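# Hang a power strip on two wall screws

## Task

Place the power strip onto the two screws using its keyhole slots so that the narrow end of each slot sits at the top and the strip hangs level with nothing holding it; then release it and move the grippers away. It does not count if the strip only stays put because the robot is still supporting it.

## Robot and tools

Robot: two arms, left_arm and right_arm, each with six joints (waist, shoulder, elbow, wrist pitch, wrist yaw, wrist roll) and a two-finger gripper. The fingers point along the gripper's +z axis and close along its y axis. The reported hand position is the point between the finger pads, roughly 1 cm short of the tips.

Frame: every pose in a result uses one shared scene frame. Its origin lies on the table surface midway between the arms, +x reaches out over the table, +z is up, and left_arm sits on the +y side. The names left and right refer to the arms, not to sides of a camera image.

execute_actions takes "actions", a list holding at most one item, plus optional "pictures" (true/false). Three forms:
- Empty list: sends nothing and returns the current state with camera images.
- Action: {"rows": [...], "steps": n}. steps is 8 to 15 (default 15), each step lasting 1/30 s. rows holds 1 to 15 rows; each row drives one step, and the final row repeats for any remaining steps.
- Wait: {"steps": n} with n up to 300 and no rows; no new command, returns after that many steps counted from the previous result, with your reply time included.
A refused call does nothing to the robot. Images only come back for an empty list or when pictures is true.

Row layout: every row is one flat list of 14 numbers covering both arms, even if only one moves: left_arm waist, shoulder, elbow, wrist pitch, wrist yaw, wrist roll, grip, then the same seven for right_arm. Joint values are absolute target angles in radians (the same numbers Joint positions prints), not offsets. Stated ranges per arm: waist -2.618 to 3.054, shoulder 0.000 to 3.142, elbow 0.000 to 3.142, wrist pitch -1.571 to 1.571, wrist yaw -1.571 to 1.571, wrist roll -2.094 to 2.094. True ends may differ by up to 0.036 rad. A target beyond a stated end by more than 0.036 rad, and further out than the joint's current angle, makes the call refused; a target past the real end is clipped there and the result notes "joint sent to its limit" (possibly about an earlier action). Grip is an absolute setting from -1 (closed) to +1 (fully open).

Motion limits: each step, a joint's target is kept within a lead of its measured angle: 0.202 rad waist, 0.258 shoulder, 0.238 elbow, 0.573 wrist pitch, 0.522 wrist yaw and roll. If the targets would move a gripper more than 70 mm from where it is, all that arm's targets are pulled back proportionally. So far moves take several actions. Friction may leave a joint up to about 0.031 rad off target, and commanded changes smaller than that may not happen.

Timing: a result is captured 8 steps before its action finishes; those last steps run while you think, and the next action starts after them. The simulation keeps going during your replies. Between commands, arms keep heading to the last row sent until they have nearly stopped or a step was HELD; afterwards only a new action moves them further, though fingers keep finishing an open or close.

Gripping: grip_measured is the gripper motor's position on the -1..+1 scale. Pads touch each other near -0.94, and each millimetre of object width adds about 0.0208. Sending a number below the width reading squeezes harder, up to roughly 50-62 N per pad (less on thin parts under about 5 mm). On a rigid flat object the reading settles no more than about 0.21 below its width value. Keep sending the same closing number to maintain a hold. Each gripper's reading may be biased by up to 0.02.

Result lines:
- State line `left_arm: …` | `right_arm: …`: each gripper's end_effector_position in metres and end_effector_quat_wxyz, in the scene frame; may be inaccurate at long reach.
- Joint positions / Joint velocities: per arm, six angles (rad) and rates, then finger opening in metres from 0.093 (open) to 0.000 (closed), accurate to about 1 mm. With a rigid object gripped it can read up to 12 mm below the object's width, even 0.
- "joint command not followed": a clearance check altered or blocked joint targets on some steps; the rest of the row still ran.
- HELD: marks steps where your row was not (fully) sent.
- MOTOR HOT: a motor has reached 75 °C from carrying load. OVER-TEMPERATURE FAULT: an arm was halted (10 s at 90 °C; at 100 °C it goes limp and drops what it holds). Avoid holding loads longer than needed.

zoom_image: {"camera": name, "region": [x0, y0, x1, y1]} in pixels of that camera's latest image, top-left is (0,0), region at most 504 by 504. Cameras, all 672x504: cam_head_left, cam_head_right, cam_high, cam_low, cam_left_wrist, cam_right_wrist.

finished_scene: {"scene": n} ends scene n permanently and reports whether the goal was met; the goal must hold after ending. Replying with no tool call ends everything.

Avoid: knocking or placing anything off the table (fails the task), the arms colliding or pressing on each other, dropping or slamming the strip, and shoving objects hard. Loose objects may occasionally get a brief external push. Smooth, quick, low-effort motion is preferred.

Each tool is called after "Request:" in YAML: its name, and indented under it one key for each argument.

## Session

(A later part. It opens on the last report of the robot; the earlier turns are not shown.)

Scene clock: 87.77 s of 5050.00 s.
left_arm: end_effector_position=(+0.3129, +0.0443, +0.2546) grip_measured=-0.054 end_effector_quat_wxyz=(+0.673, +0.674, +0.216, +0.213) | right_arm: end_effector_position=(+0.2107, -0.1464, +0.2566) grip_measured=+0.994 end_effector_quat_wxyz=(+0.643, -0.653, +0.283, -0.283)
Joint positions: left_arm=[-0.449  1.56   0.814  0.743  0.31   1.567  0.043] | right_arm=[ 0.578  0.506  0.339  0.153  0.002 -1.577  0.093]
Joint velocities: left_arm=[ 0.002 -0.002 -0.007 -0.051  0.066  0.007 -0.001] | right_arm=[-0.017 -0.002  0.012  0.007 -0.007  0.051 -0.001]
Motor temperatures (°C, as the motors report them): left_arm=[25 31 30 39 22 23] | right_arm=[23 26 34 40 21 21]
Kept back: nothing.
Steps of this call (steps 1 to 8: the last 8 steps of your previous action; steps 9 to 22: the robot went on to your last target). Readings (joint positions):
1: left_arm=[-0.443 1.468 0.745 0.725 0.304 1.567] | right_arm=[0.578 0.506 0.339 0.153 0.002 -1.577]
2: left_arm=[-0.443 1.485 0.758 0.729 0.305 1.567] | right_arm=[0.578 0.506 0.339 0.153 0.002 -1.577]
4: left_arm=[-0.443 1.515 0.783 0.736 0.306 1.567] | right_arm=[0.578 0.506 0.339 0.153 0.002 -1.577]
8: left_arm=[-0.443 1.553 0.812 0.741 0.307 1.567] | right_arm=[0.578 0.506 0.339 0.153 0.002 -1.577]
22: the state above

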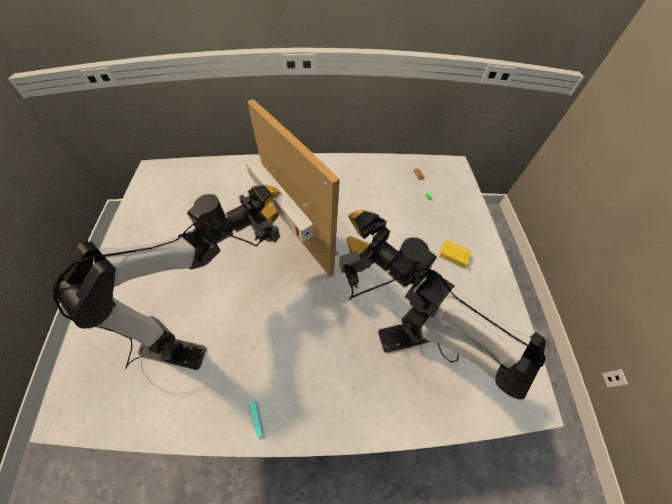

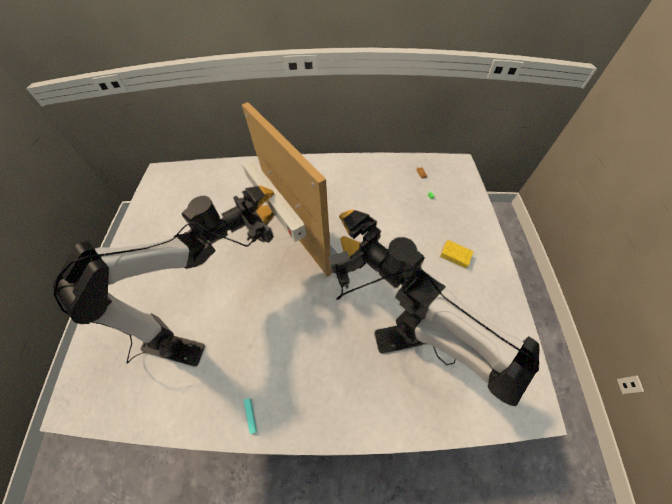

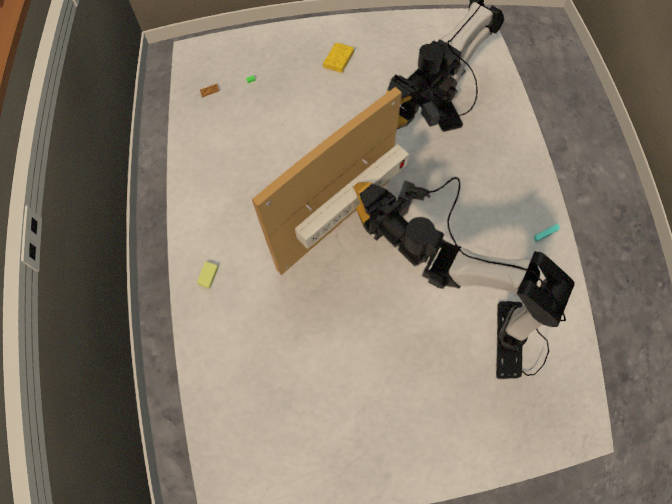

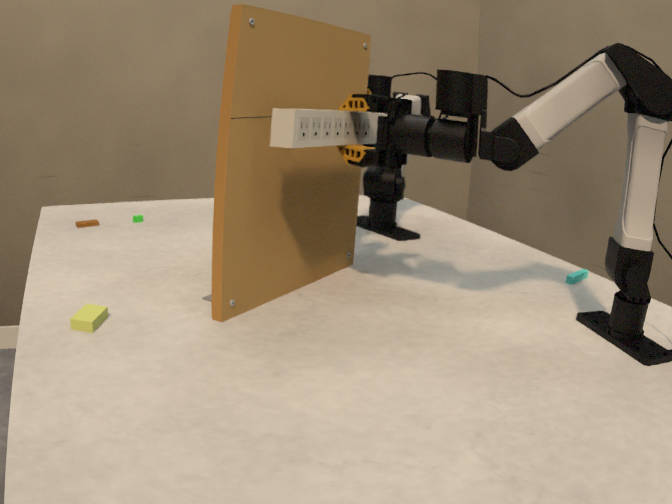

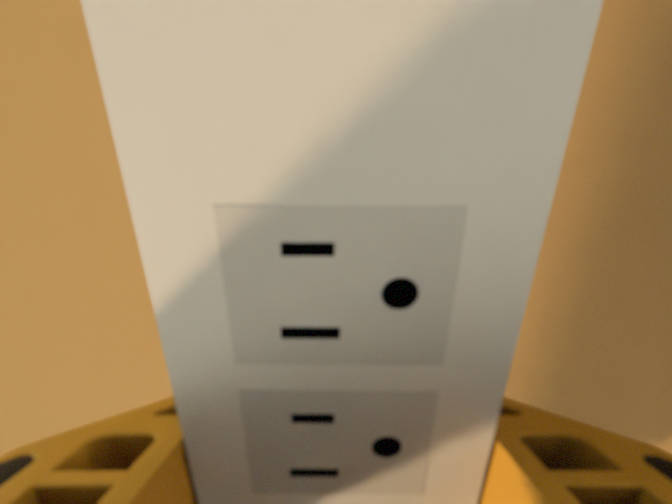

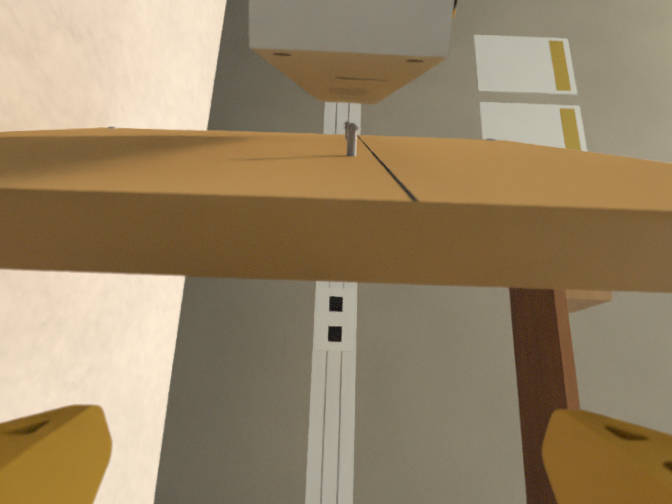

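Request:
zoom_image:
  camera: "cam_right_wrist"
  region: [305, 65, 405, 165]

Region (305, 65, 405, 165) of cam_right_wrist's 672x504 image, scaled by 5.040, with more detail than that image has.

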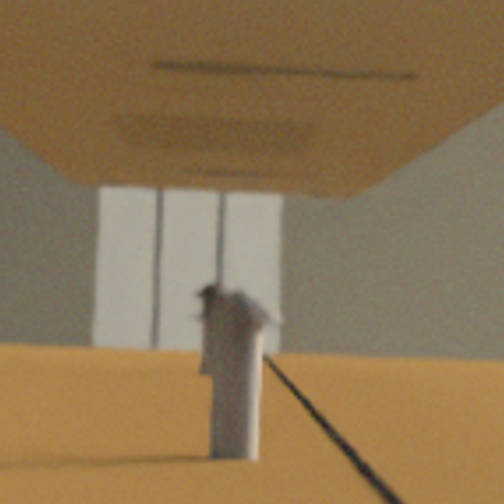

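Request:
zoom_image:
  camera: "cam_high"
  region: [285, 195, 345, 255]

Request:
zoom_image:
  camera: "cam_high"
  region: [355, 130, 415, 190]

Region (285, 195, 345, 255) of cam_high's 672x504 image, scaled by 8.400, with more detail than that image has.

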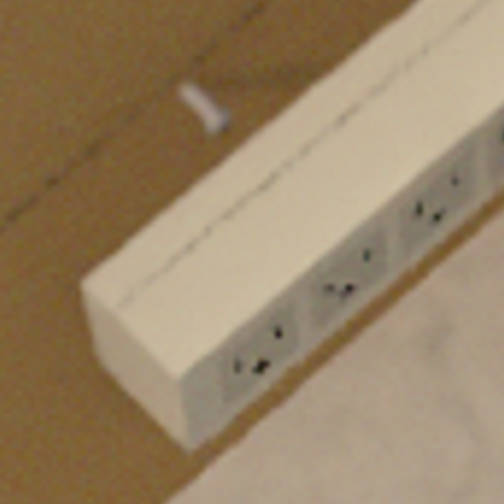

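Region (355, 130, 415, 190) of cam_high's 672x504 image, scaled by 8.400, with more detail than that image has.

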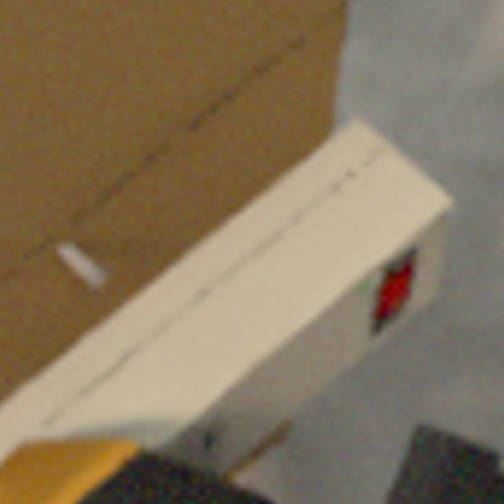

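Request:
execute_actions:
  actions:
    - {"rows": [[-0.4606,1.5367,0.8788,0.903,0.321,1.574,-0.25,0.569,0.485,0.328,0.152,-0.010,-1.585,1],[-0.4606,1.5389,0.8812,0.903,0.321,1.571,-0.25,0.569,0.485,0.328,0.152,-0.010,-1.585,1],[-0.4606,1.5422,0.8850,0.903,0.321,1.568,-0.25,0.569,0.485,0.328,0.152,-0.010,-1.585,1],[-0.4606,1.5464,0.8897,0.903,0.321,1.565,-0.25,0.569,0.485,0.328,0.152,-0.010,-1.585,1],[-0.4606,1.5510,0.8950,0.903,0.321,1.563,-0.25,0.569,0.485,0.328,0.152,-0.010,-1.585,1],[-0.4606,1.5556,0.9003,0.903,0.321,1.561,-0.25,0.569,0.485,0.328,0.152,-0.010,-1.585,1],[-0.4606,1.5598,0.9050,0.903,0.321,1.559,-0.25,0.569,0.485,0.328,0.152,-0.010,-1.585,1],[-0.4606,1.5631,0.9088,0.903,0.321,1.557,-0.25,0.569,0.485,0.328,0.152,-0.010,-1.585,1],[-0.4606,1.5653,0.9112,0.903,0.321,1.556,-0.25,0.569,0.485,0.328,0.152,-0.010,-1.585,1],[-0.4606,1.566,0.912,0.903,0.321,1.556,-0.25,0.569,0.485,0.328,0.152,-0.010,-1.585,1]], "steps": 10}

Request:
execute_actions:
  actions:
    - {"steps": 22}
  pictures: true

Request:
zoom_image:
  camera: "cam_right_wrist"
  region: [305, 65, 405, 165]

Request:
zoom_image:
  camera: "cam_high"
  region: [285, 195, 345, 255]

Request:
zoom_image:
  camera: "cam_high"
  region: [355, 130, 415, 190]

Scene clock: 95.47 s of 5050.00 s.
left_arm: end_effector_position=(+0.3129, +0.0443, +0.2546) grip_measured=-0.054 end_effector_quat_wxyz=(+0.673, +0.674, +0.216, +0.213) | right_arm: end_effector_position=(+0.2107, -0.1464, +0.2566) grip_measured=+0.994 end_effector_quat_wxyz=(+0.643, -0.653, +0.283, -0.283)
Joint positions: left_arm=[-0.449  1.56   0.814  0.743  0.31   1.567  0.043] | right_arm=[ 0.578  0.506  0.339  0.153  0.002 -1.577  0.093]
Joint velocities: left_arm=[-0.032 -0.012  0.002 -0.007  0.051  0.022 -0.   ] | right_arm=[ 0.002  0.017 -0.007  0.037  0.037 -0.037  0.   ]
Motor temperatures (°C, as the motors report them): left_arm=[25 31 33 44 22 23] | right_arm=[23 26 34 40 21 21]
Steps of this call (steps 1 to 15: the robot went on to your last target; steps 16 to 90: nothing new was sent; then 4.63 s passed at rest; steps 91 to 92: the first 2 steps of this action). Readings (joint positions):
91: left_arm=[-0.449 1.560 0.814 0.743 0.310 1.567] | right_arm=[0.578 0.506 0.339 0.153 0.002 -1.577]
92: the state above

Scene clock: 96.20 s of 5050.00 s.
left_arm: end_effector_position=(+0.3192, +0.0394, +0.2591) grip_measured=-0.054 end_effector_quat_wxyz=(+0.678, +0.670, +0.217, +0.211) | right_arm: end_effector_position=(+0.2107, -0.1464, +0.2566) grip_measured=+0.994 end_effector_quat_wxyz=(+0.643, -0.653, +0.283, -0.283)
Joint positions: left_arm=[-0.449  1.587  0.85   0.745  0.311  1.558  0.043] | right_arm=[ 0.578  0.506  0.339  0.153  0.002 -1.577  0.093]
Joint velocities: left_arm=[-0.027 -0.002  0.007 -0.022 -0.007 -0.066  0.   ] | right_arm=[ 0.012 -0.012 -0.007 -0.007  0.007 -0.007  0.   ]
Motor temperatures (°C, as the motors report them): left_arm=[25 31 34 44 22 23] | right_arm=[23 26 34 40 21 21]
Kept back: nothing.
Steps of this call (steps 1 to 8: the last 8 steps of your previous action; steps 9 to 22: the robot went on to your last target). Readings (joint positions):
1: left_arm=[-0.449 1.560 0.814 0.743 0.310 1.567] | right_arm=[0.578 0.506 0.339 0.153 0.002 -1.577]
2: left_arm=[-0.449 1.561 0.816 0.742 0.311 1.567] | right_arm=[0.578 0.506 0.339 0.153 0.002 -1.577]
4: left_arm=[-0.449 1.567 0.825 0.742 0.311 1.566] | right_arm=[0.578 0.506 0.339 0.153 0.002 -1.577]
8: left_arm=[-0.449 1.584 0.847 0.744 0.311 1.561] | right_arm=[0.578 0.506 0.339 0.153 0.002 -1.577]
22: the state above

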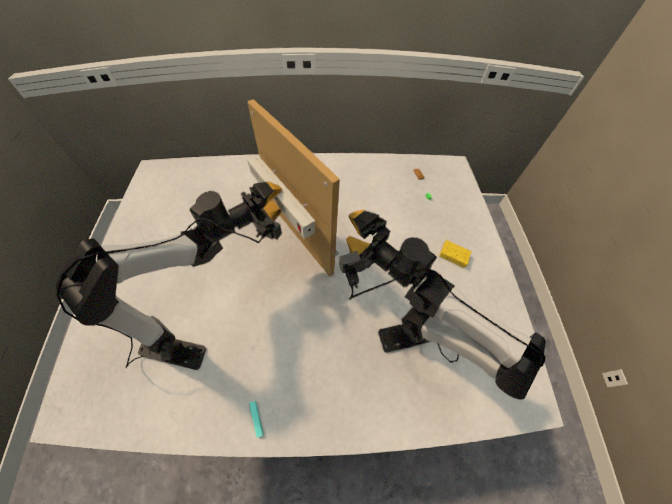

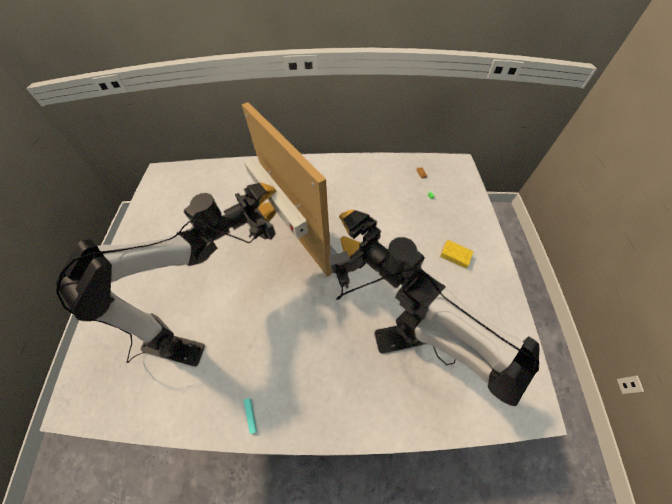

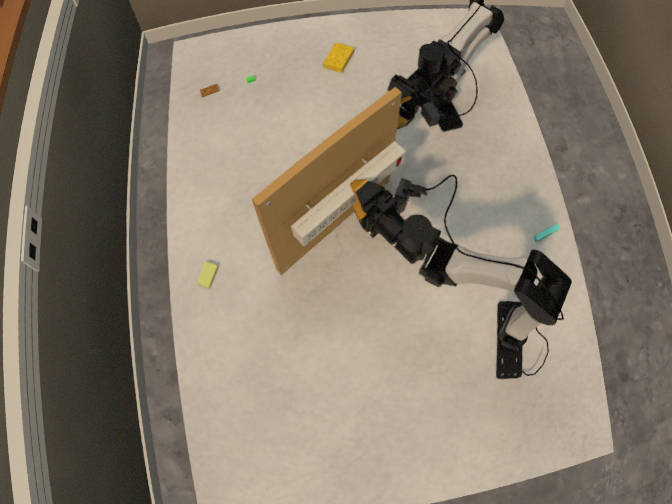

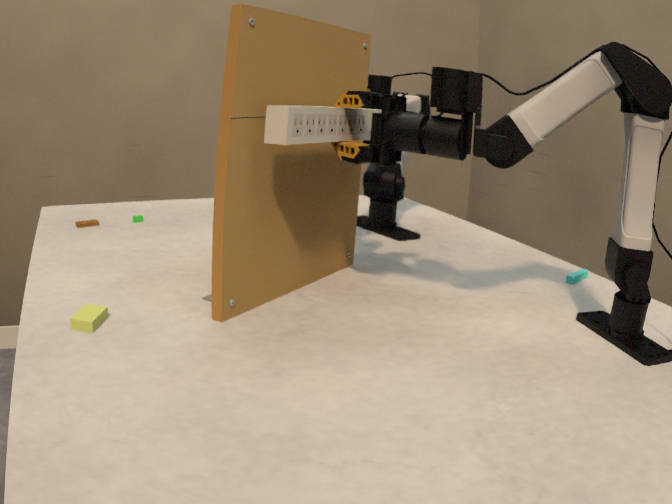

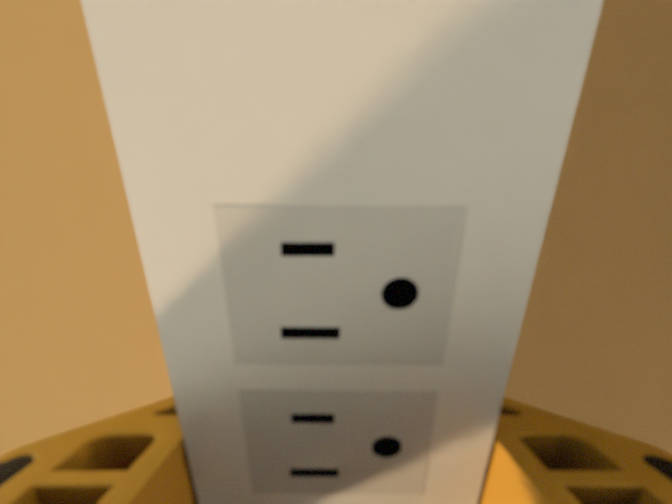

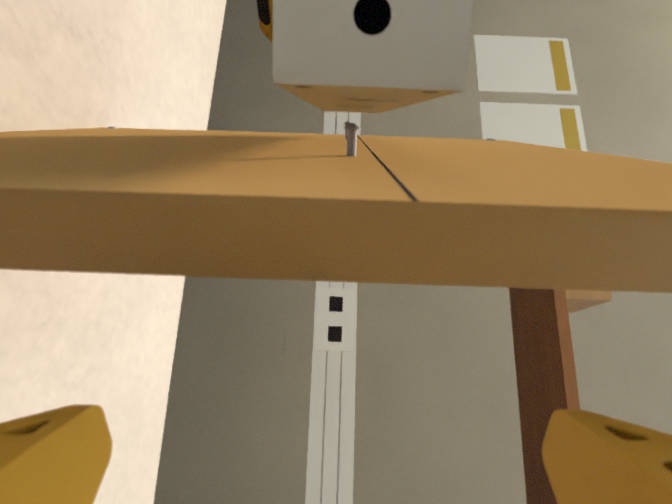

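Region (305, 65, 405, 165) of cam_right_wrist's 672x504 image, scaled by 5.040, with more detail than that image has.

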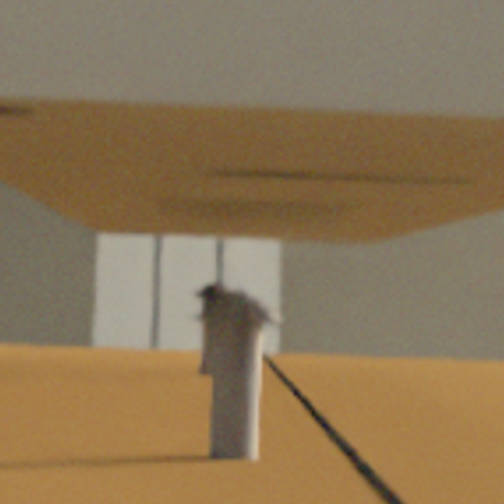

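Region (285, 195, 345, 255) of cam_high's 672x504 image, scaled by 8.400, with more detail than that image has.

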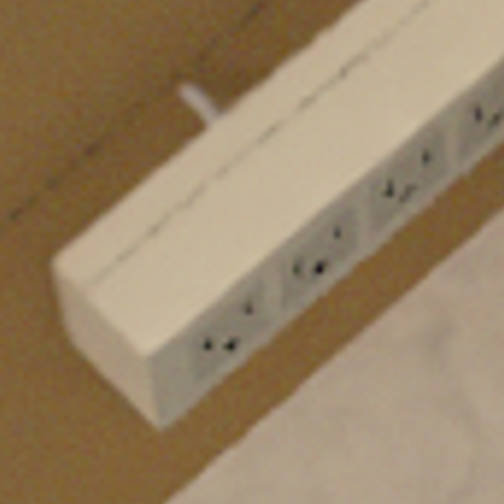

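Region (355, 130, 415, 190) of cam_high's 672x504 image, scaled by 8.400, with more detail than that image has.

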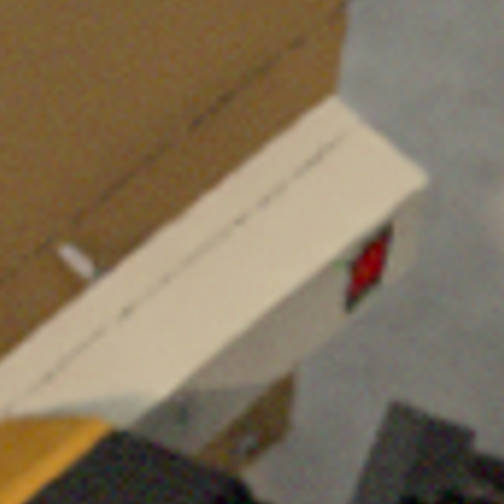

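Request:
execute_actions:
  actions:
    - {"rows": [[-0.4606,1.5675,0.9125,0.903,0.321,1.556,-0.25,0.569,0.485,0.328,0.152,-0.010,-1.585,1],[-0.4606,1.5695,0.9135,0.903,0.321,1.556,-0.25,0.569,0.485,0.328,0.152,-0.010,-1.585,1],[-0.4606,1.5722,0.9152,0.903,0.321,1.556,-0.25,0.569,0.485,0.328,0.152,-0.010,-1.585,1],[-0.4606,1.5752,0.9175,0.903,0.321,1.556,-0.25,0.569,0.485,0.328,0.152,-0.010,-1.585,1],[-0.4606,1.5784,0.9202,0.903,0.321,1.556,-0.25,0.569,0.485,0.328,0.152,-0.010,-1.585,1],[-0.4606,1.5816,0.9231,0.903,0.321,1.556,-0.25,0.569,0.485,0.328,0.152,-0.010,-1.585,1],[-0.4606,1.5848,0.9260,0.903,0.321,1.556,-0.25,0.569,0.485,0.328,0.152,-0.010,-1.585,1],[-0.4606,1.5878,0.9289,0.903,0.321,1.556,-0.25,0.569,0.485,0.328,0.152,-0.010,-1.585,1],[-0.4606,1.5906,0.9316,0.903,0.321,1.556,-0.25,0.569,0.485,0.328,0.152,-0.010,-1.585,1],[-0.4606,1.5930,0.9340,0.903,0.321,1.556,-0.25,0.569,0.485,0.328,0.152,-0.010,-1.585,1],[-0.4606,1.5949,0.9359,0.903,0.321,1.556,-0.25,0.569,0.485,0.328,0.152,-0.010,-1.585,1],[-0.4606,1.5962,0.9372,0.903,0.321,1.556,-0.25,0.569,0.485,0.328,0.152,-0.010,-1.585,1]], "steps": 12}

Request:
execute_actions:
  actions:
    - {"steps": 20}
  pictures: true

Request:
zoom_image:
  camera: "cam_right_wrist"
  region: [250, 20, 480, 180]

Scene clock: 98.10 s of 5050.00 s.
left_arm: end_effector_position=(+0.3194, +0.0393, +0.2587) grip_measured=-0.054 end_effector_quat_wxyz=(+0.677, +0.670, +0.217, +0.211) | right_arm: end_effector_position=(+0.2107, -0.1464, +0.2566) grip_measured=+0.994 end_effector_quat_wxyz=(+0.643, -0.653, +0.283, -0.283)
Joint positions: left_arm=[-0.449  1.588  0.85   0.746  0.311  1.558  0.043] | right_arm=[ 0.578  0.506  0.339  0.153  0.002 -1.577  0.093]
Joint velocities: left_arm=[ 0.007  0.037  0.017  0.081 -0.022  0.081  0.001] | right_arm=[-0.002  0.002 -0.002  0.037 -0.037 -0.007  0.001]
Motor temperatures (°C, as the motors report them): left_arm=[25 31 34 45 22 23] | right_arm=[23 26 34 40 21 21]
Steps of this call (steps 1 to 15: the robot went on to your last target; steps 16 to 53: nothing new was sent; steps 54 to 57: the first 4 steps of this action). Readings (joint positions):
54: left_arm=[-0.449 1.587 0.850 0.745 0.311 1.558] | right_arm=[0.578 0.506 0.339 0.153 0.002 -1.577]
55: left_arm=[-0.449 1.587 0.850 0.745 0.311 1.558] | right_arm=[0.578 0.506 0.339 0.153 0.002 -1.577]
57: the state above

Scene clock: 98.77 s of 5050.00 s.
left_arm: end_effector_position=(+0.3252, +0.0349, +0.2549) grip_measured=-0.054 end_effector_quat_wxyz=(+0.675, +0.672, +0.219, +0.210) | right_arm: end_effector_position=(+0.2107, -0.1464, +0.2566) grip_measured=+0.994 end_effector_quat_wxyz=(+0.643, -0.653, +0.283, -0.283)
Joint positions: left_arm=[-0.449  1.62   0.873  0.747  0.311  1.557  0.043] | right_arm=[ 0.578  0.506  0.339  0.153  0.002 -1.577  0.093]
Joint velocities: left_arm=[-0.007  0.002 -0.002  0.007 -0.022 -0.066  0.   ] | right_arm=[-0.022  0.002  0.012 -0.037 -0.022 -0.081 -0.   ]
Motor temperatures (°C, as the motors report them): left_arm=[25 31 34 45 22 23] | right_arm=[23 26 34 40 21 21]
Kept back: nothing.
Steps of this call (steps 1 to 8: the last 8 steps of your previous action; steps 9 to 20: the robot went on to your last target). Readings (joint positions):
1: left_arm=[-0.449 1.590 0.851 0.747 0.311 1.558] | right_arm=[0.578 0.506 0.339 0.153 0.002 -1.577]
2: left_arm=[-0.449 1.594 0.854 0.747 0.311 1.557] | right_arm=[0.578 0.506 0.339 0.153 0.002 -1.577]
4: left_arm=[-0.449 1.603 0.861 0.747 0.311 1.557] | right_arm=[0.578 0.506 0.339 0.153 0.002 -1.577]
8: left_arm=[-0.449 1.616 0.871 0.747 0.311 1.557] | right_arm=[0.578 0.506 0.339 0.153 0.002 -1.577]
20: the state above

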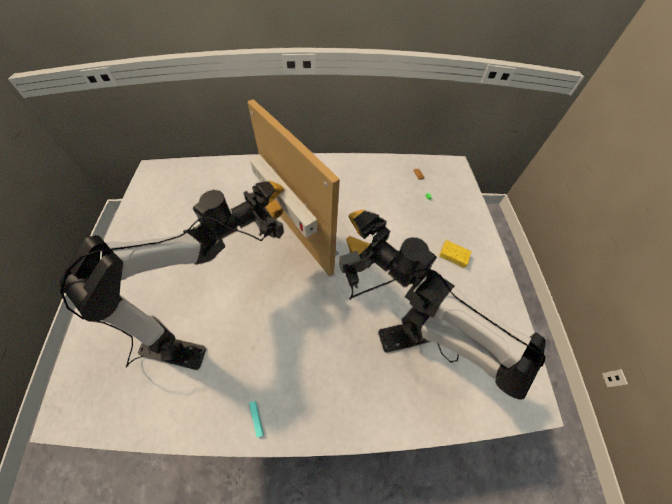

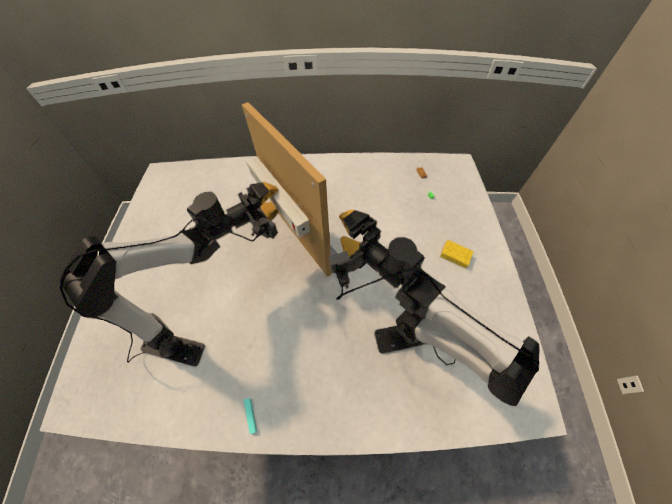

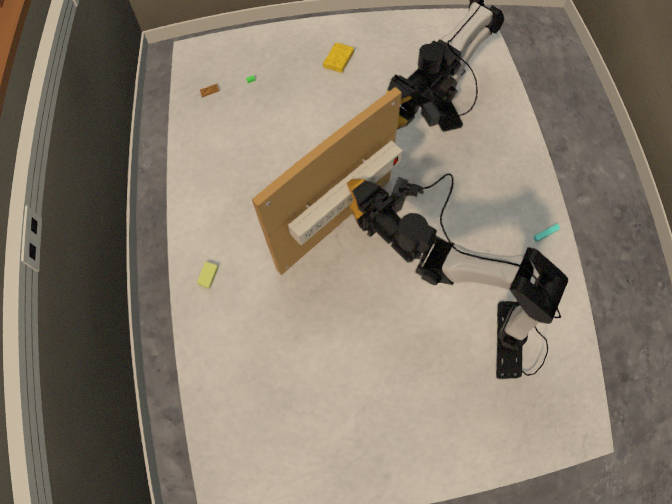

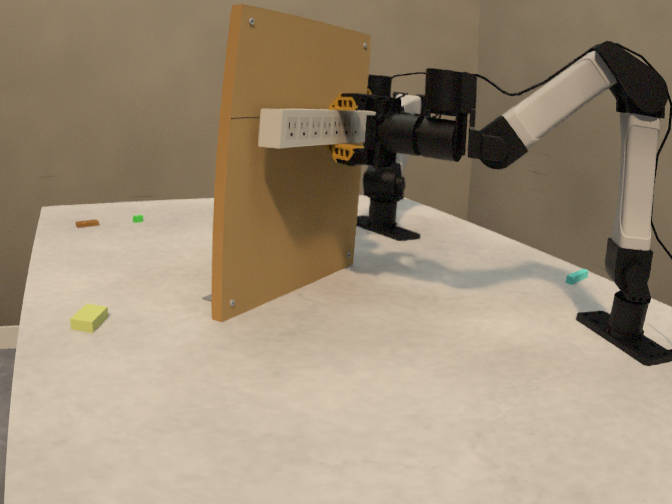

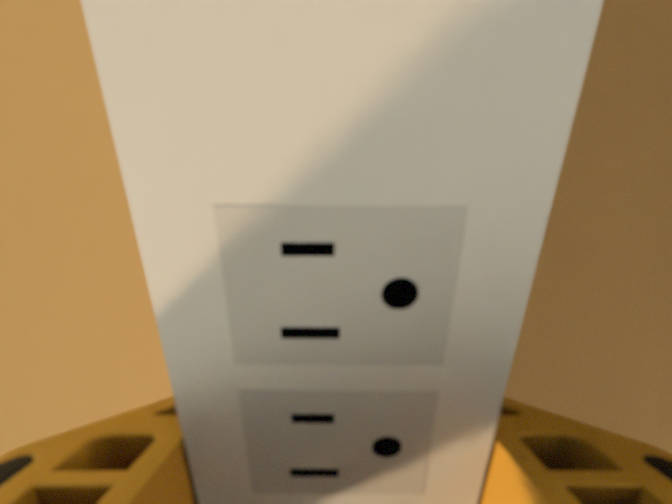

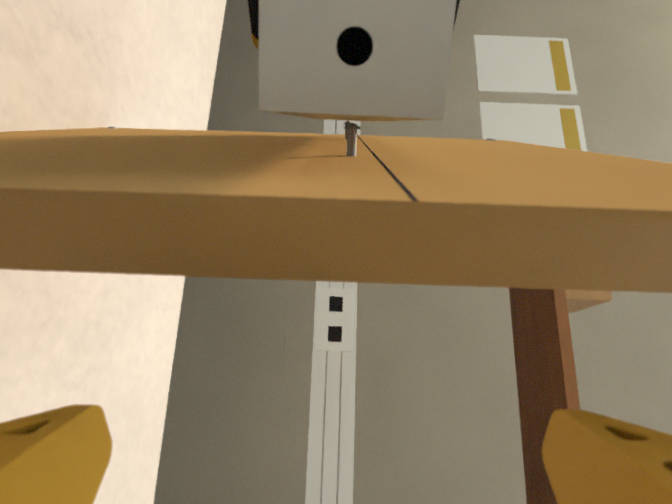

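Region (250, 20, 480, 180) of cam_right_wrist's 672x504 image, scaled by 2.191, with more detail than that image has; it fills the top 351 rows of this view, and the rest is white.

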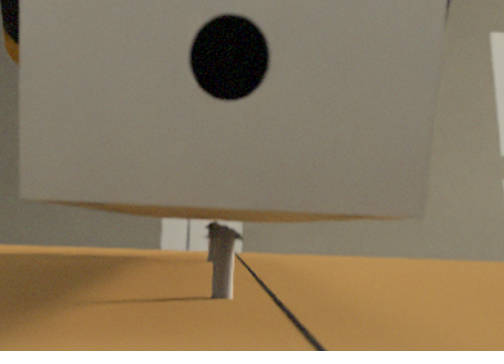

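Request:
execute_actions:
  actions:
    - {"rows": [[-0.4606,1.5962,0.9372,0.905,0.321,1.556,-0.25,0.569,0.485,0.328,0.152,-0.010,-1.585,1],[-0.4606,1.5962,0.9372,0.907,0.321,1.556,-0.25,0.569,0.485,0.328,0.152,-0.010,-1.585,1],[-0.4606,1.5962,0.9372,0.909,0.321,1.556,-0.25,0.569,0.485,0.328,0.152,-0.010,-1.585,1],[-0.4606,1.5962,0.9372,0.911,0.321,1.556,-0.25,0.569,0.485,0.328,0.152,-0.010,-1.585,1],[-0.4606,1.5962,0.9372,0.913,0.321,1.556,-0.25,0.569,0.485,0.328,0.152,-0.010,-1.585,1],[-0.4606,1.5962,0.9372,0.915,0.321,1.556,-0.25,0.569,0.485,0.328,0.152,-0.010,-1.585,1]], "steps": 8}

Request:
execute_actions:
  actions:
    - {"steps": 20}

Scene clock: 99.43 s of 5050.00 s.
left_arm: end_effector_position=(+0.3252, +0.0349, +0.2549) grip_measured=-0.054 end_effector_quat_wxyz=(+0.675, +0.672, +0.219, +0.210) | right_arm: end_effector_position=(+0.2107, -0.1464, +0.2566) grip_measured=+0.994 end_effector_quat_wxyz=(+0.643, -0.653, +0.283, -0.283)
Joint positions: left_arm=[-0.449  1.62   0.873  0.747  0.311  1.557  0.043] | right_arm=[ 0.578  0.506  0.339  0.153  0.002 -1.577  0.093]
Joint velocities: left_arm=[-0.017 -0.012 -0.017  0.022 -0.066 -0.007 -0.001] | right_arm=[-0.002  0.012  0.002 -0.051 -0.051  0.007  0.   ]
Motor temperatures (°C, as the motors report them): left_arm=[25 31 35 46 22 23] | right_arm=[23 26 34 40 21 21]
Kept back: the last 8 steps of this action.
Steps of this call (steps 1 to 15: the robot went on to your last target; steps 16 to 20: nothing new was sent). Readings (joint positions):
1: left_arm=[-0.449 1.620 0.873 0.747 0.311 1.557] | right_arm=[0.578 0.506 0.339 0.153 0.002 -1.577]
2: left_arm=[-0.449 1.620 0.873 0.747 0.311 1.557] | right_arm=[0.578 0.506 0.339 0.153 0.002 -1.577]
4: left_arm=[-0.449 1.620 0.873 0.747 0.311 1.557] | right_arm=[0.578 0.506 0.339 0.153 0.002 -1.577]
8: left_arm=[-0.449 1.620 0.873 0.747 0.311 1.557] | right_arm=[0.578 0.506 0.339 0.153 0.002 -1.577]
20: the state above

Scene clock: 100.10 s of 5050.00 s.
left_arm: end_effector_position=(+0.3252, +0.0349, +0.2567) grip_measured=-0.054 end_effector_quat_wxyz=(+0.678, +0.670, +0.217, +0.211) | right_arm: end_effector_position=(+0.2107, -0.1464, +0.2566) grip_measured=+0.994 end_effector_quat_wxyz=(+0.643, -0.653, +0.283, -0.283)
Joint positions: left_arm=[-0.449  1.62   0.873  0.755  0.311  1.557  0.043] | right_arm=[ 0.578  0.506  0.339  0.153  0.002 -1.577  0.093]
Joint velocities: left_arm=[ 0.002 -0.002 -0.017  0.037 -0.037 -0.051  0.   ] | right_arm=[-0.007  0.017  0.002 -0.051 -0.051  0.051 -0.001]
Motor temperatures (°C, as the motors report them): left_arm=[25 31 35 46 22 23] | right_arm=[23 26 34 40 21 21]
Kept back: nothing.
Steps of this call (steps 1 to 8: the last 8 steps of your previous action; steps 9 to 15: the robot went on to your last target; steps 16 to 20: nothing new was sent). Readings (joint positions):
1: left_arm=[-0.449 1.620 0.873 0.747 0.311 1.557] | right_arm=[0.578 0.506 0.339 0.153 0.002 -1.577]
2: left_arm=[-0.449 1.620 0.873 0.747 0.311 1.557] | right_arm=[0.578 0.506 0.339 0.153 0.002 -1.577]
4: left_arm=[-0.449 1.620 0.873 0.747 0.311 1.557] | right_arm=[0.578 0.506 0.339 0.153 0.002 -1.577]
8: left_arm=[-0.449 1.620 0.873 0.751 0.311 1.557] | right_arm=[0.578 0.506 0.339 0.153 0.002 -1.577]
20: the state above
All arms were judged still, so your last target was given up. Only a new action makes them travel on or press farther. Fingers that are still opening or closing keep moving.

Request:
execute_actions:
  actions:
    - {"rows": [[-0.4606,1.5978,0.9388,0.915,0.321,1.556,-0.25,0.569,0.485,0.328,0.152,-0.010,-1.585,1],[-0.4606,1.5994,0.9405,0.915,0.321,1.556,-0.25,0.569,0.485,0.328,0.152,-0.010,-1.585,1],[-0.4606,1.6010,0.9421,0.915,0.321,1.556,-0.25,0.569,0.485,0.328,0.152,-0.010,-1.585,1],[-0.4606,1.6026,0.9438,0.915,0.321,1.556,-0.25,0.569,0.485,0.328,0.152,-0.010,-1.585,1],[-0.4606,1.6042,0.9454,0.915,0.321,1.556,-0.25,0.569,0.485,0.328,0.152,-0.010,-1.585,1],[-0.4606,1.6058,0.9471,0.915,0.321,1.556,-0.25,0.569,0.485,0.328,0.152,-0.010,-1.585,1],[-0.4606,1.6074,0.9487,0.915,0.321,1.556,-0.25,0.569,0.485,0.328,0.152,-0.010,-1.585,1],[-0.4606,1.6090,0.9504,0.915,0.321,1.556,-0.25,0.569,0.485,0.328,0.152,-0.010,-1.585,1],[-0.4606,1.6106,0.9520,0.915,0.321,1.556,-0.25,0.569,0.485,0.328,0.152,-0.010,-1.585,1],[-0.4606,1.6122,0.9537,0.915,0.321,1.556,-0.25,0.569,0.485,0.328,0.152,-0.010,-1.585,1],[-0.4606,1.6138,0.9553,0.915,0.321,1.556,-0.25,0.569,0.485,0.328,0.152,-0.010,-1.585,1],[-0.4606,1.6154,0.9570,0.915,0.321,1.556,-0.25,0.569,0.485,0.328,0.152,-0.010,-1.585,1],[-0.4606,1.6170,0.9586,0.915,0.321,1.556,-0.25,0.569,0.485,0.328,0.152,-0.010,-1.585,1],[-0.4606,1.6186,0.9603,0.915,0.321,1.556,-0.25,0.569,0.485,0.328,0.152,-0.010,-1.585,1],[-0.4606,1.6202,0.9619,0.915,0.321,1.556,-0.25,0.569,0.485,0.328,0.152,-0.010,-1.585,1]], "steps": 15}

Request:
execute_actions:
  actions:
    - {"steps": 18}
  pictures: true

Request:
zoom_image:
  camera: "cam_right_wrist"
  region: [250, 40, 480, 200]

Scene clock: 101.33 s of 5050.00 s.
left_arm: end_effector_position=(+0.3254, +0.0346, +0.2569) grip_measured=-0.054 end_effector_quat_wxyz=(+0.678, +0.670, +0.217, +0.211) | right_arm: end_effector_position=(+0.2107, -0.1464, +0.2566) grip_measured=+0.994 end_effector_quat_wxyz=(+0.643, -0.653, +0.283, -0.283)
Joint positions: left_arm=[-0.449  1.621  0.875  0.755  0.312  1.557  0.043] | right_arm=[ 0.578  0.506  0.339  0.153  0.002 -1.577  0.093]
Joint velocities: left_arm=[ 0.002  0.061  0.056  0.037 -0.066  0.022 -0.   ] | right_arm=[-0.012 -0.012 -0.002 -0.022  0.007  0.051 -0.001]
Motor temperatures (°C, as the motors report them): left_arm=[25 31 35 47 22 23] | right_arm=[23 26 34 40 21 21]
Steps of this call (steps 1 to 30: nothing new was sent; steps 31 to 37: the first 7 steps of this action). Readings (joint positions):
31: left_arm=[-0.449 1.620 0.873 0.755 0.311 1.557] | right_arm=[0.578 0.506 0.339 0.153 0.002 -1.577]
32: left_arm=[-0.449 1.620 0.873 0.755 0.311 1.557] | right_arm=[0.578 0.506 0.339 0.153 0.002 -1.577]
34: left_arm=[-0.449 1.620 0.873 0.755 0.311 1.557] | right_arm=[0.578 0.506 0.339 0.153 0.002 -1.577]
37: the state above

Scene clock: 101.93 s of 5050.00 s.
left_arm: end_effector_position=(+0.3272, +0.0336, +0.2576) grip_measured=-0.054 end_effector_quat_wxyz=(+0.678, +0.669, +0.218, +0.211) | right_arm: end_effector_position=(+0.2107, -0.1464, +0.2566) grip_measured=+0.994 end_effector_quat_wxyz=(+0.643, -0.653, +0.283, -0.283)
Joint positions: left_arm=[-0.449  1.627  0.883  0.755  0.31   1.555  0.043] | right_arm=[ 0.578  0.506  0.339  0.153  0.002 -1.577  0.093]
Joint velocities: left_arm=[-0.007 -0.012 -0.007 -0.007 -0.066  0.007 -0.001] | right_arm=[ 0.012 -0.002 -0.012 -0.037 -0.037  0.081 -0.   ]
Motor temperatures (°C, as the motors report them): left_arm=[25 31 35 47 22 23] | right_arm=[23 26 34 40 21 21]
Kept back: nothing.
Steps of this call (steps 1 to 8: the last 8 steps of your previous action; steps 9 to 15: the robot went on to your last target; steps 16 to 18: nothing new was sent). Readings (joint positions):
1: left_arm=[-0.449 1.624 0.879 0.755 0.312 1.557] | right_arm=[0.578 0.506 0.339 0.153 0.002 -1.577]
2: left_arm=[-0.449 1.627 0.882 0.755 0.312 1.557] | right_arm=[0.578 0.506 0.339 0.153 0.002 -1.577]
4: left_arm=[-0.449 1.627 0.882 0.755 0.310 1.557] | right_arm=[0.578 0.506 0.339 0.153 0.002 -1.577]
8: left_arm=[-0.449 1.627 0.883 0.755 0.310 1.556] | right_arm=[0.578 0.506 0.339 0.153 0.002 -1.577]
18: the state above
All arms were judged still, so your last target was given up. Only a new action makes them travel on or press farther. Fingers that are still opening or closing keep moving.

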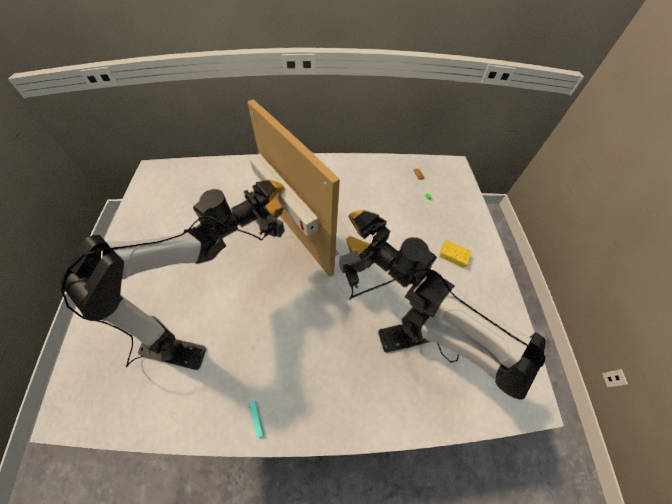

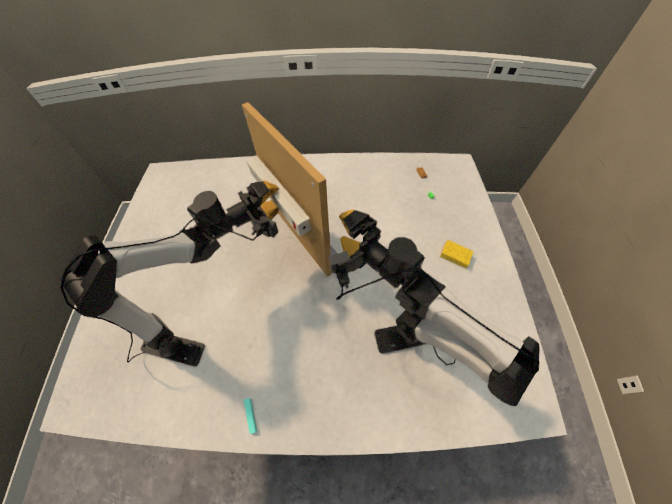

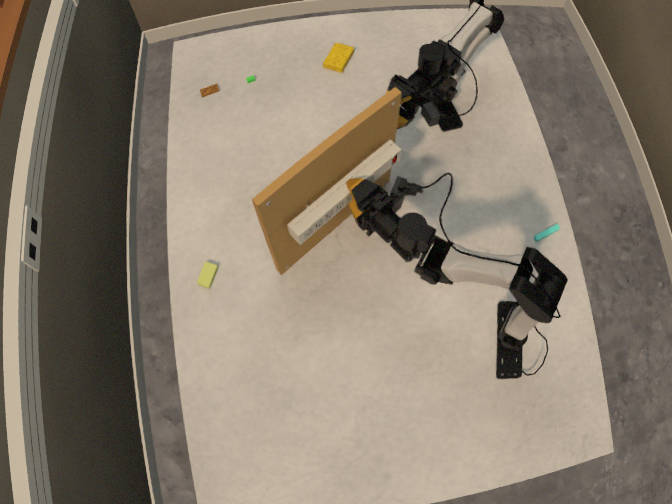

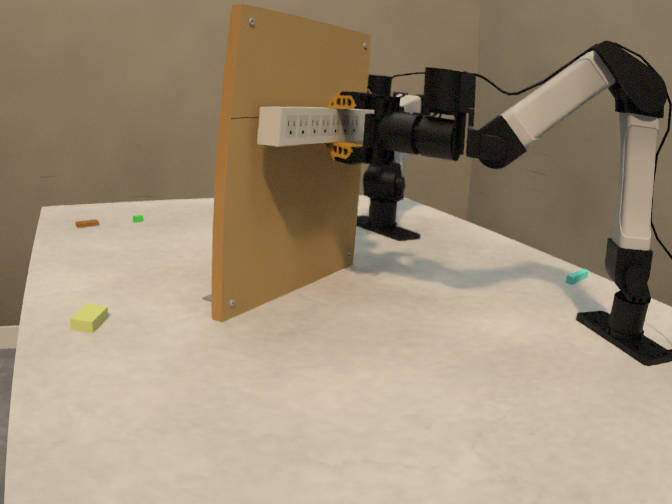

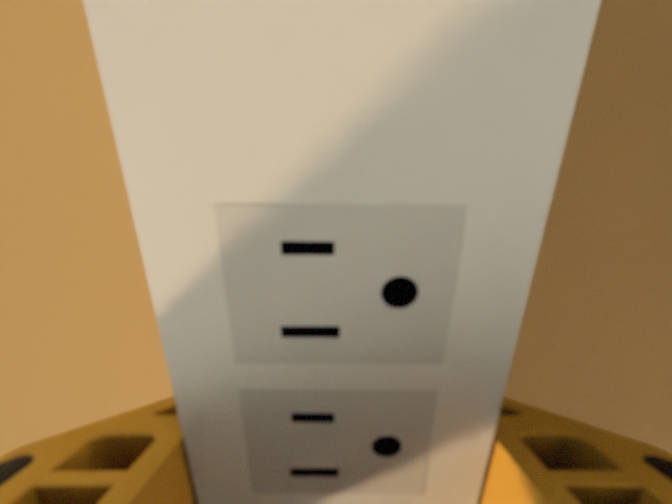

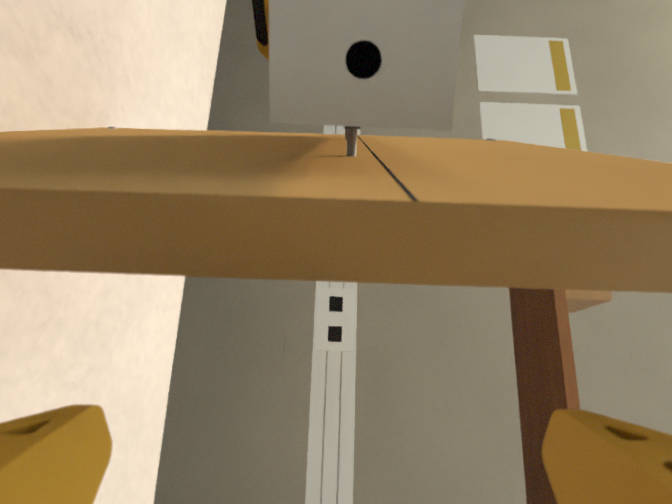

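Region (250, 40, 480, 200) of cam_right_wrist's 672x504 image, scaled by 2.191, with more detail than that image has; it fills the top 351 rows of this view, and the rest is white.

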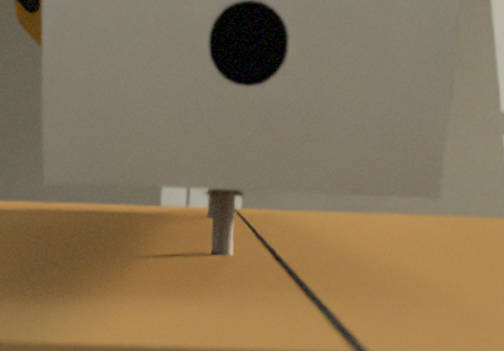

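Request:
execute_actions:
  actions:
    - {"rows": [[-0.457,1.618,0.958,0.915,0.318,1.556,-0.25,0.569,0.485,0.328,0.152,-0.010,-1.585,1],[-0.453,1.616,0.954,0.915,0.316,1.556,-0.25,0.569,0.485,0.328,0.152,-0.010,-1.585,1],[-0.449,1.614,0.950,0.915,0.316,1.556,-0.25,0.569,0.485,0.328,0.152,-0.010,-1.585,1],[-0.445,1.612,0.947,0.915,0.316,1.556,-0.25,0.569,0.485,0.328,0.152,-0.010,-1.585,1],[-0.442,1.612,0.947,0.915,0.316,1.556,-0.25,0.569,0.485,0.328,0.152,-0.010,-1.585,1],[-0.441,1.612,0.947,0.915,0.316,1.556,-0.25,0.569,0.485,0.328,0.152,-0.010,-1.585,1],[-0.440,1.612,0.947,0.915,0.316,1.556,-0.25,0.569,0.485,0.328,0.152,-0.010,-1.585,1],[-0.439,1.612,0.947,0.915,0.316,1.556,-0.25,0.569,0.485,0.328,0.152,-0.010,-1.585,1],[-0.438,1.612,0.947,0.915,0.316,1.556,-0.25,0.569,0.485,0.328,0.152,-0.010,-1.585,1],[-0.437,1.612,0.947,0.915,0.316,1.556,-0.25,0.569,0.485,0.328,0.152,-0.010,-1.585,1],[-0.4362,1.612,0.947,0.915,0.316,1.556,-0.25,0.569,0.485,0.328,0.152,-0.010,-1.585,1],[-0.4354,1.612,0.947,0.915,0.316,1.556,-0.25,0.569,0.485,0.328,0.152,-0.010,-1.585,1],[-0.4346,1.612,0.947,0.915,0.316,1.556,-0.25,0.569,0.485,0.328,0.152,-0.010,-1.585,1],[-0.4338,1.612,0.947,0.915,0.316,1.556,-0.25,0.569,0.485,0.328,0.152,-0.010,-1.585,1],[-0.433,1.612,0.947,0.915,0.316,1.556,-0.25,0.569,0.485,0.328,0.152,-0.010,-1.585,1]], "steps": 15}

Request:
execute_actions:
  actions:
    - {"steps": 16}

Scene clock: 103.70 s of 5050.00 s.
left_arm: end_effector_position=(+0.3272, +0.0336, +0.2576) grip_measured=-0.054 end_effector_quat_wxyz=(+0.678, +0.669, +0.218, +0.211) | right_arm: end_effector_position=(+0.2107, -0.1464, +0.2566) grip_measured=+0.994 end_effector_quat_wxyz=(+0.643, -0.653, +0.283, -0.283)
Joint positions: left_arm=[-0.449  1.627  0.883  0.755  0.31   1.555  0.043] | right_arm=[ 0.578  0.506  0.339  0.153  0.002 -1.577  0.093]
Joint velocities: left_arm=[-0.037 -0.017 -0.027 -0.037 -0.007 -0.139  0.001] | right_arm=[ 0.002 -0.007  0.012 -0.037 -0.007 -0.007  0.   ]
Motor temperatures (°C, as the motors report them): left_arm=[25 31 36 48 22 23] | right_arm=[23 26 34 40 21 21]
Steps of this call (steps 1 to 46: nothing new was sent; steps 47 to 53: the first 7 steps of this action). Readings (joint positions):
47: left_arm=[-0.449 1.627 0.883 0.755 0.310 1.555] | right_arm=[0.578 0.506 0.339 0.153 0.002 -1.577]
48: left_arm=[-0.449 1.627 0.883 0.755 0.310 1.555] | right_arm=[0.578 0.506 0.339 0.153 0.002 -1.577]
50: left_arm=[-0.449 1.627 0.883 0.755 0.310 1.555] | right_arm=[0.578 0.506 0.339 0.153 0.002 -1.577]
53: the state above

Scene clock: 104.23 s of 5050.00 s.
left_arm: end_effector_position=(+0.3292, +0.0345, +0.2552) grip_measured=-0.054 end_effector_quat_wxyz=(+0.677, +0.670, +0.219, +0.212) | right_arm: end_effector_position=(+0.2107, -0.1464, +0.2566) grip_measured=+0.994 end_effector_quat_wxyz=(+0.643, -0.653, +0.283, -0.283)
Joint positions: left_arm=[-0.445  1.634  0.883  0.758  0.311  1.555  0.043] | right_arm=[ 0.578  0.506  0.339  0.153  0.002 -1.577  0.093]
Joint velocities: left_arm=[-0.017 -0.002 -0.017 -0.051 -0.066 -0.037 -0.002] | right_arm=[-0.007  0.017  0.022 -0.022 -0.007  0.022 -0.   ]
Motor temperatures (°C, as the motors report them): left_arm=[25 31 36 48 22 23] | right_arm=[23 26 34 40 21 21]
Kept back: nothing.
Steps of this call (steps 1 to 8: the last 8 steps of your previous action; steps 9 to 15: the robot went on to your last target; step 16: nothing new was sent). Readings (joint positions):
1: left_arm=[-0.449 1.627 0.883 0.755 0.310 1.555] | right_arm=[0.578 0.506 0.339 0.153 0.002 -1.577]
2: left_arm=[-0.449 1.627 0.883 0.755 0.310 1.555] | right_arm=[0.578 0.506 0.339 0.153 0.002 -1.577]
4: left_arm=[-0.449 1.627 0.883 0.755 0.310 1.555] | right_arm=[0.578 0.506 0.339 0.153 0.002 -1.577]
8: left_arm=[-0.448 1.627 0.883 0.755 0.310 1.555] | right_arm=[0.578 0.506 0.339 0.153 0.002 -1.577]
16: the state above
All arms were judged still, so your last target was given up. Only a new action makes them travel on or press farther. Fingers that are still opening or closing keep moving.


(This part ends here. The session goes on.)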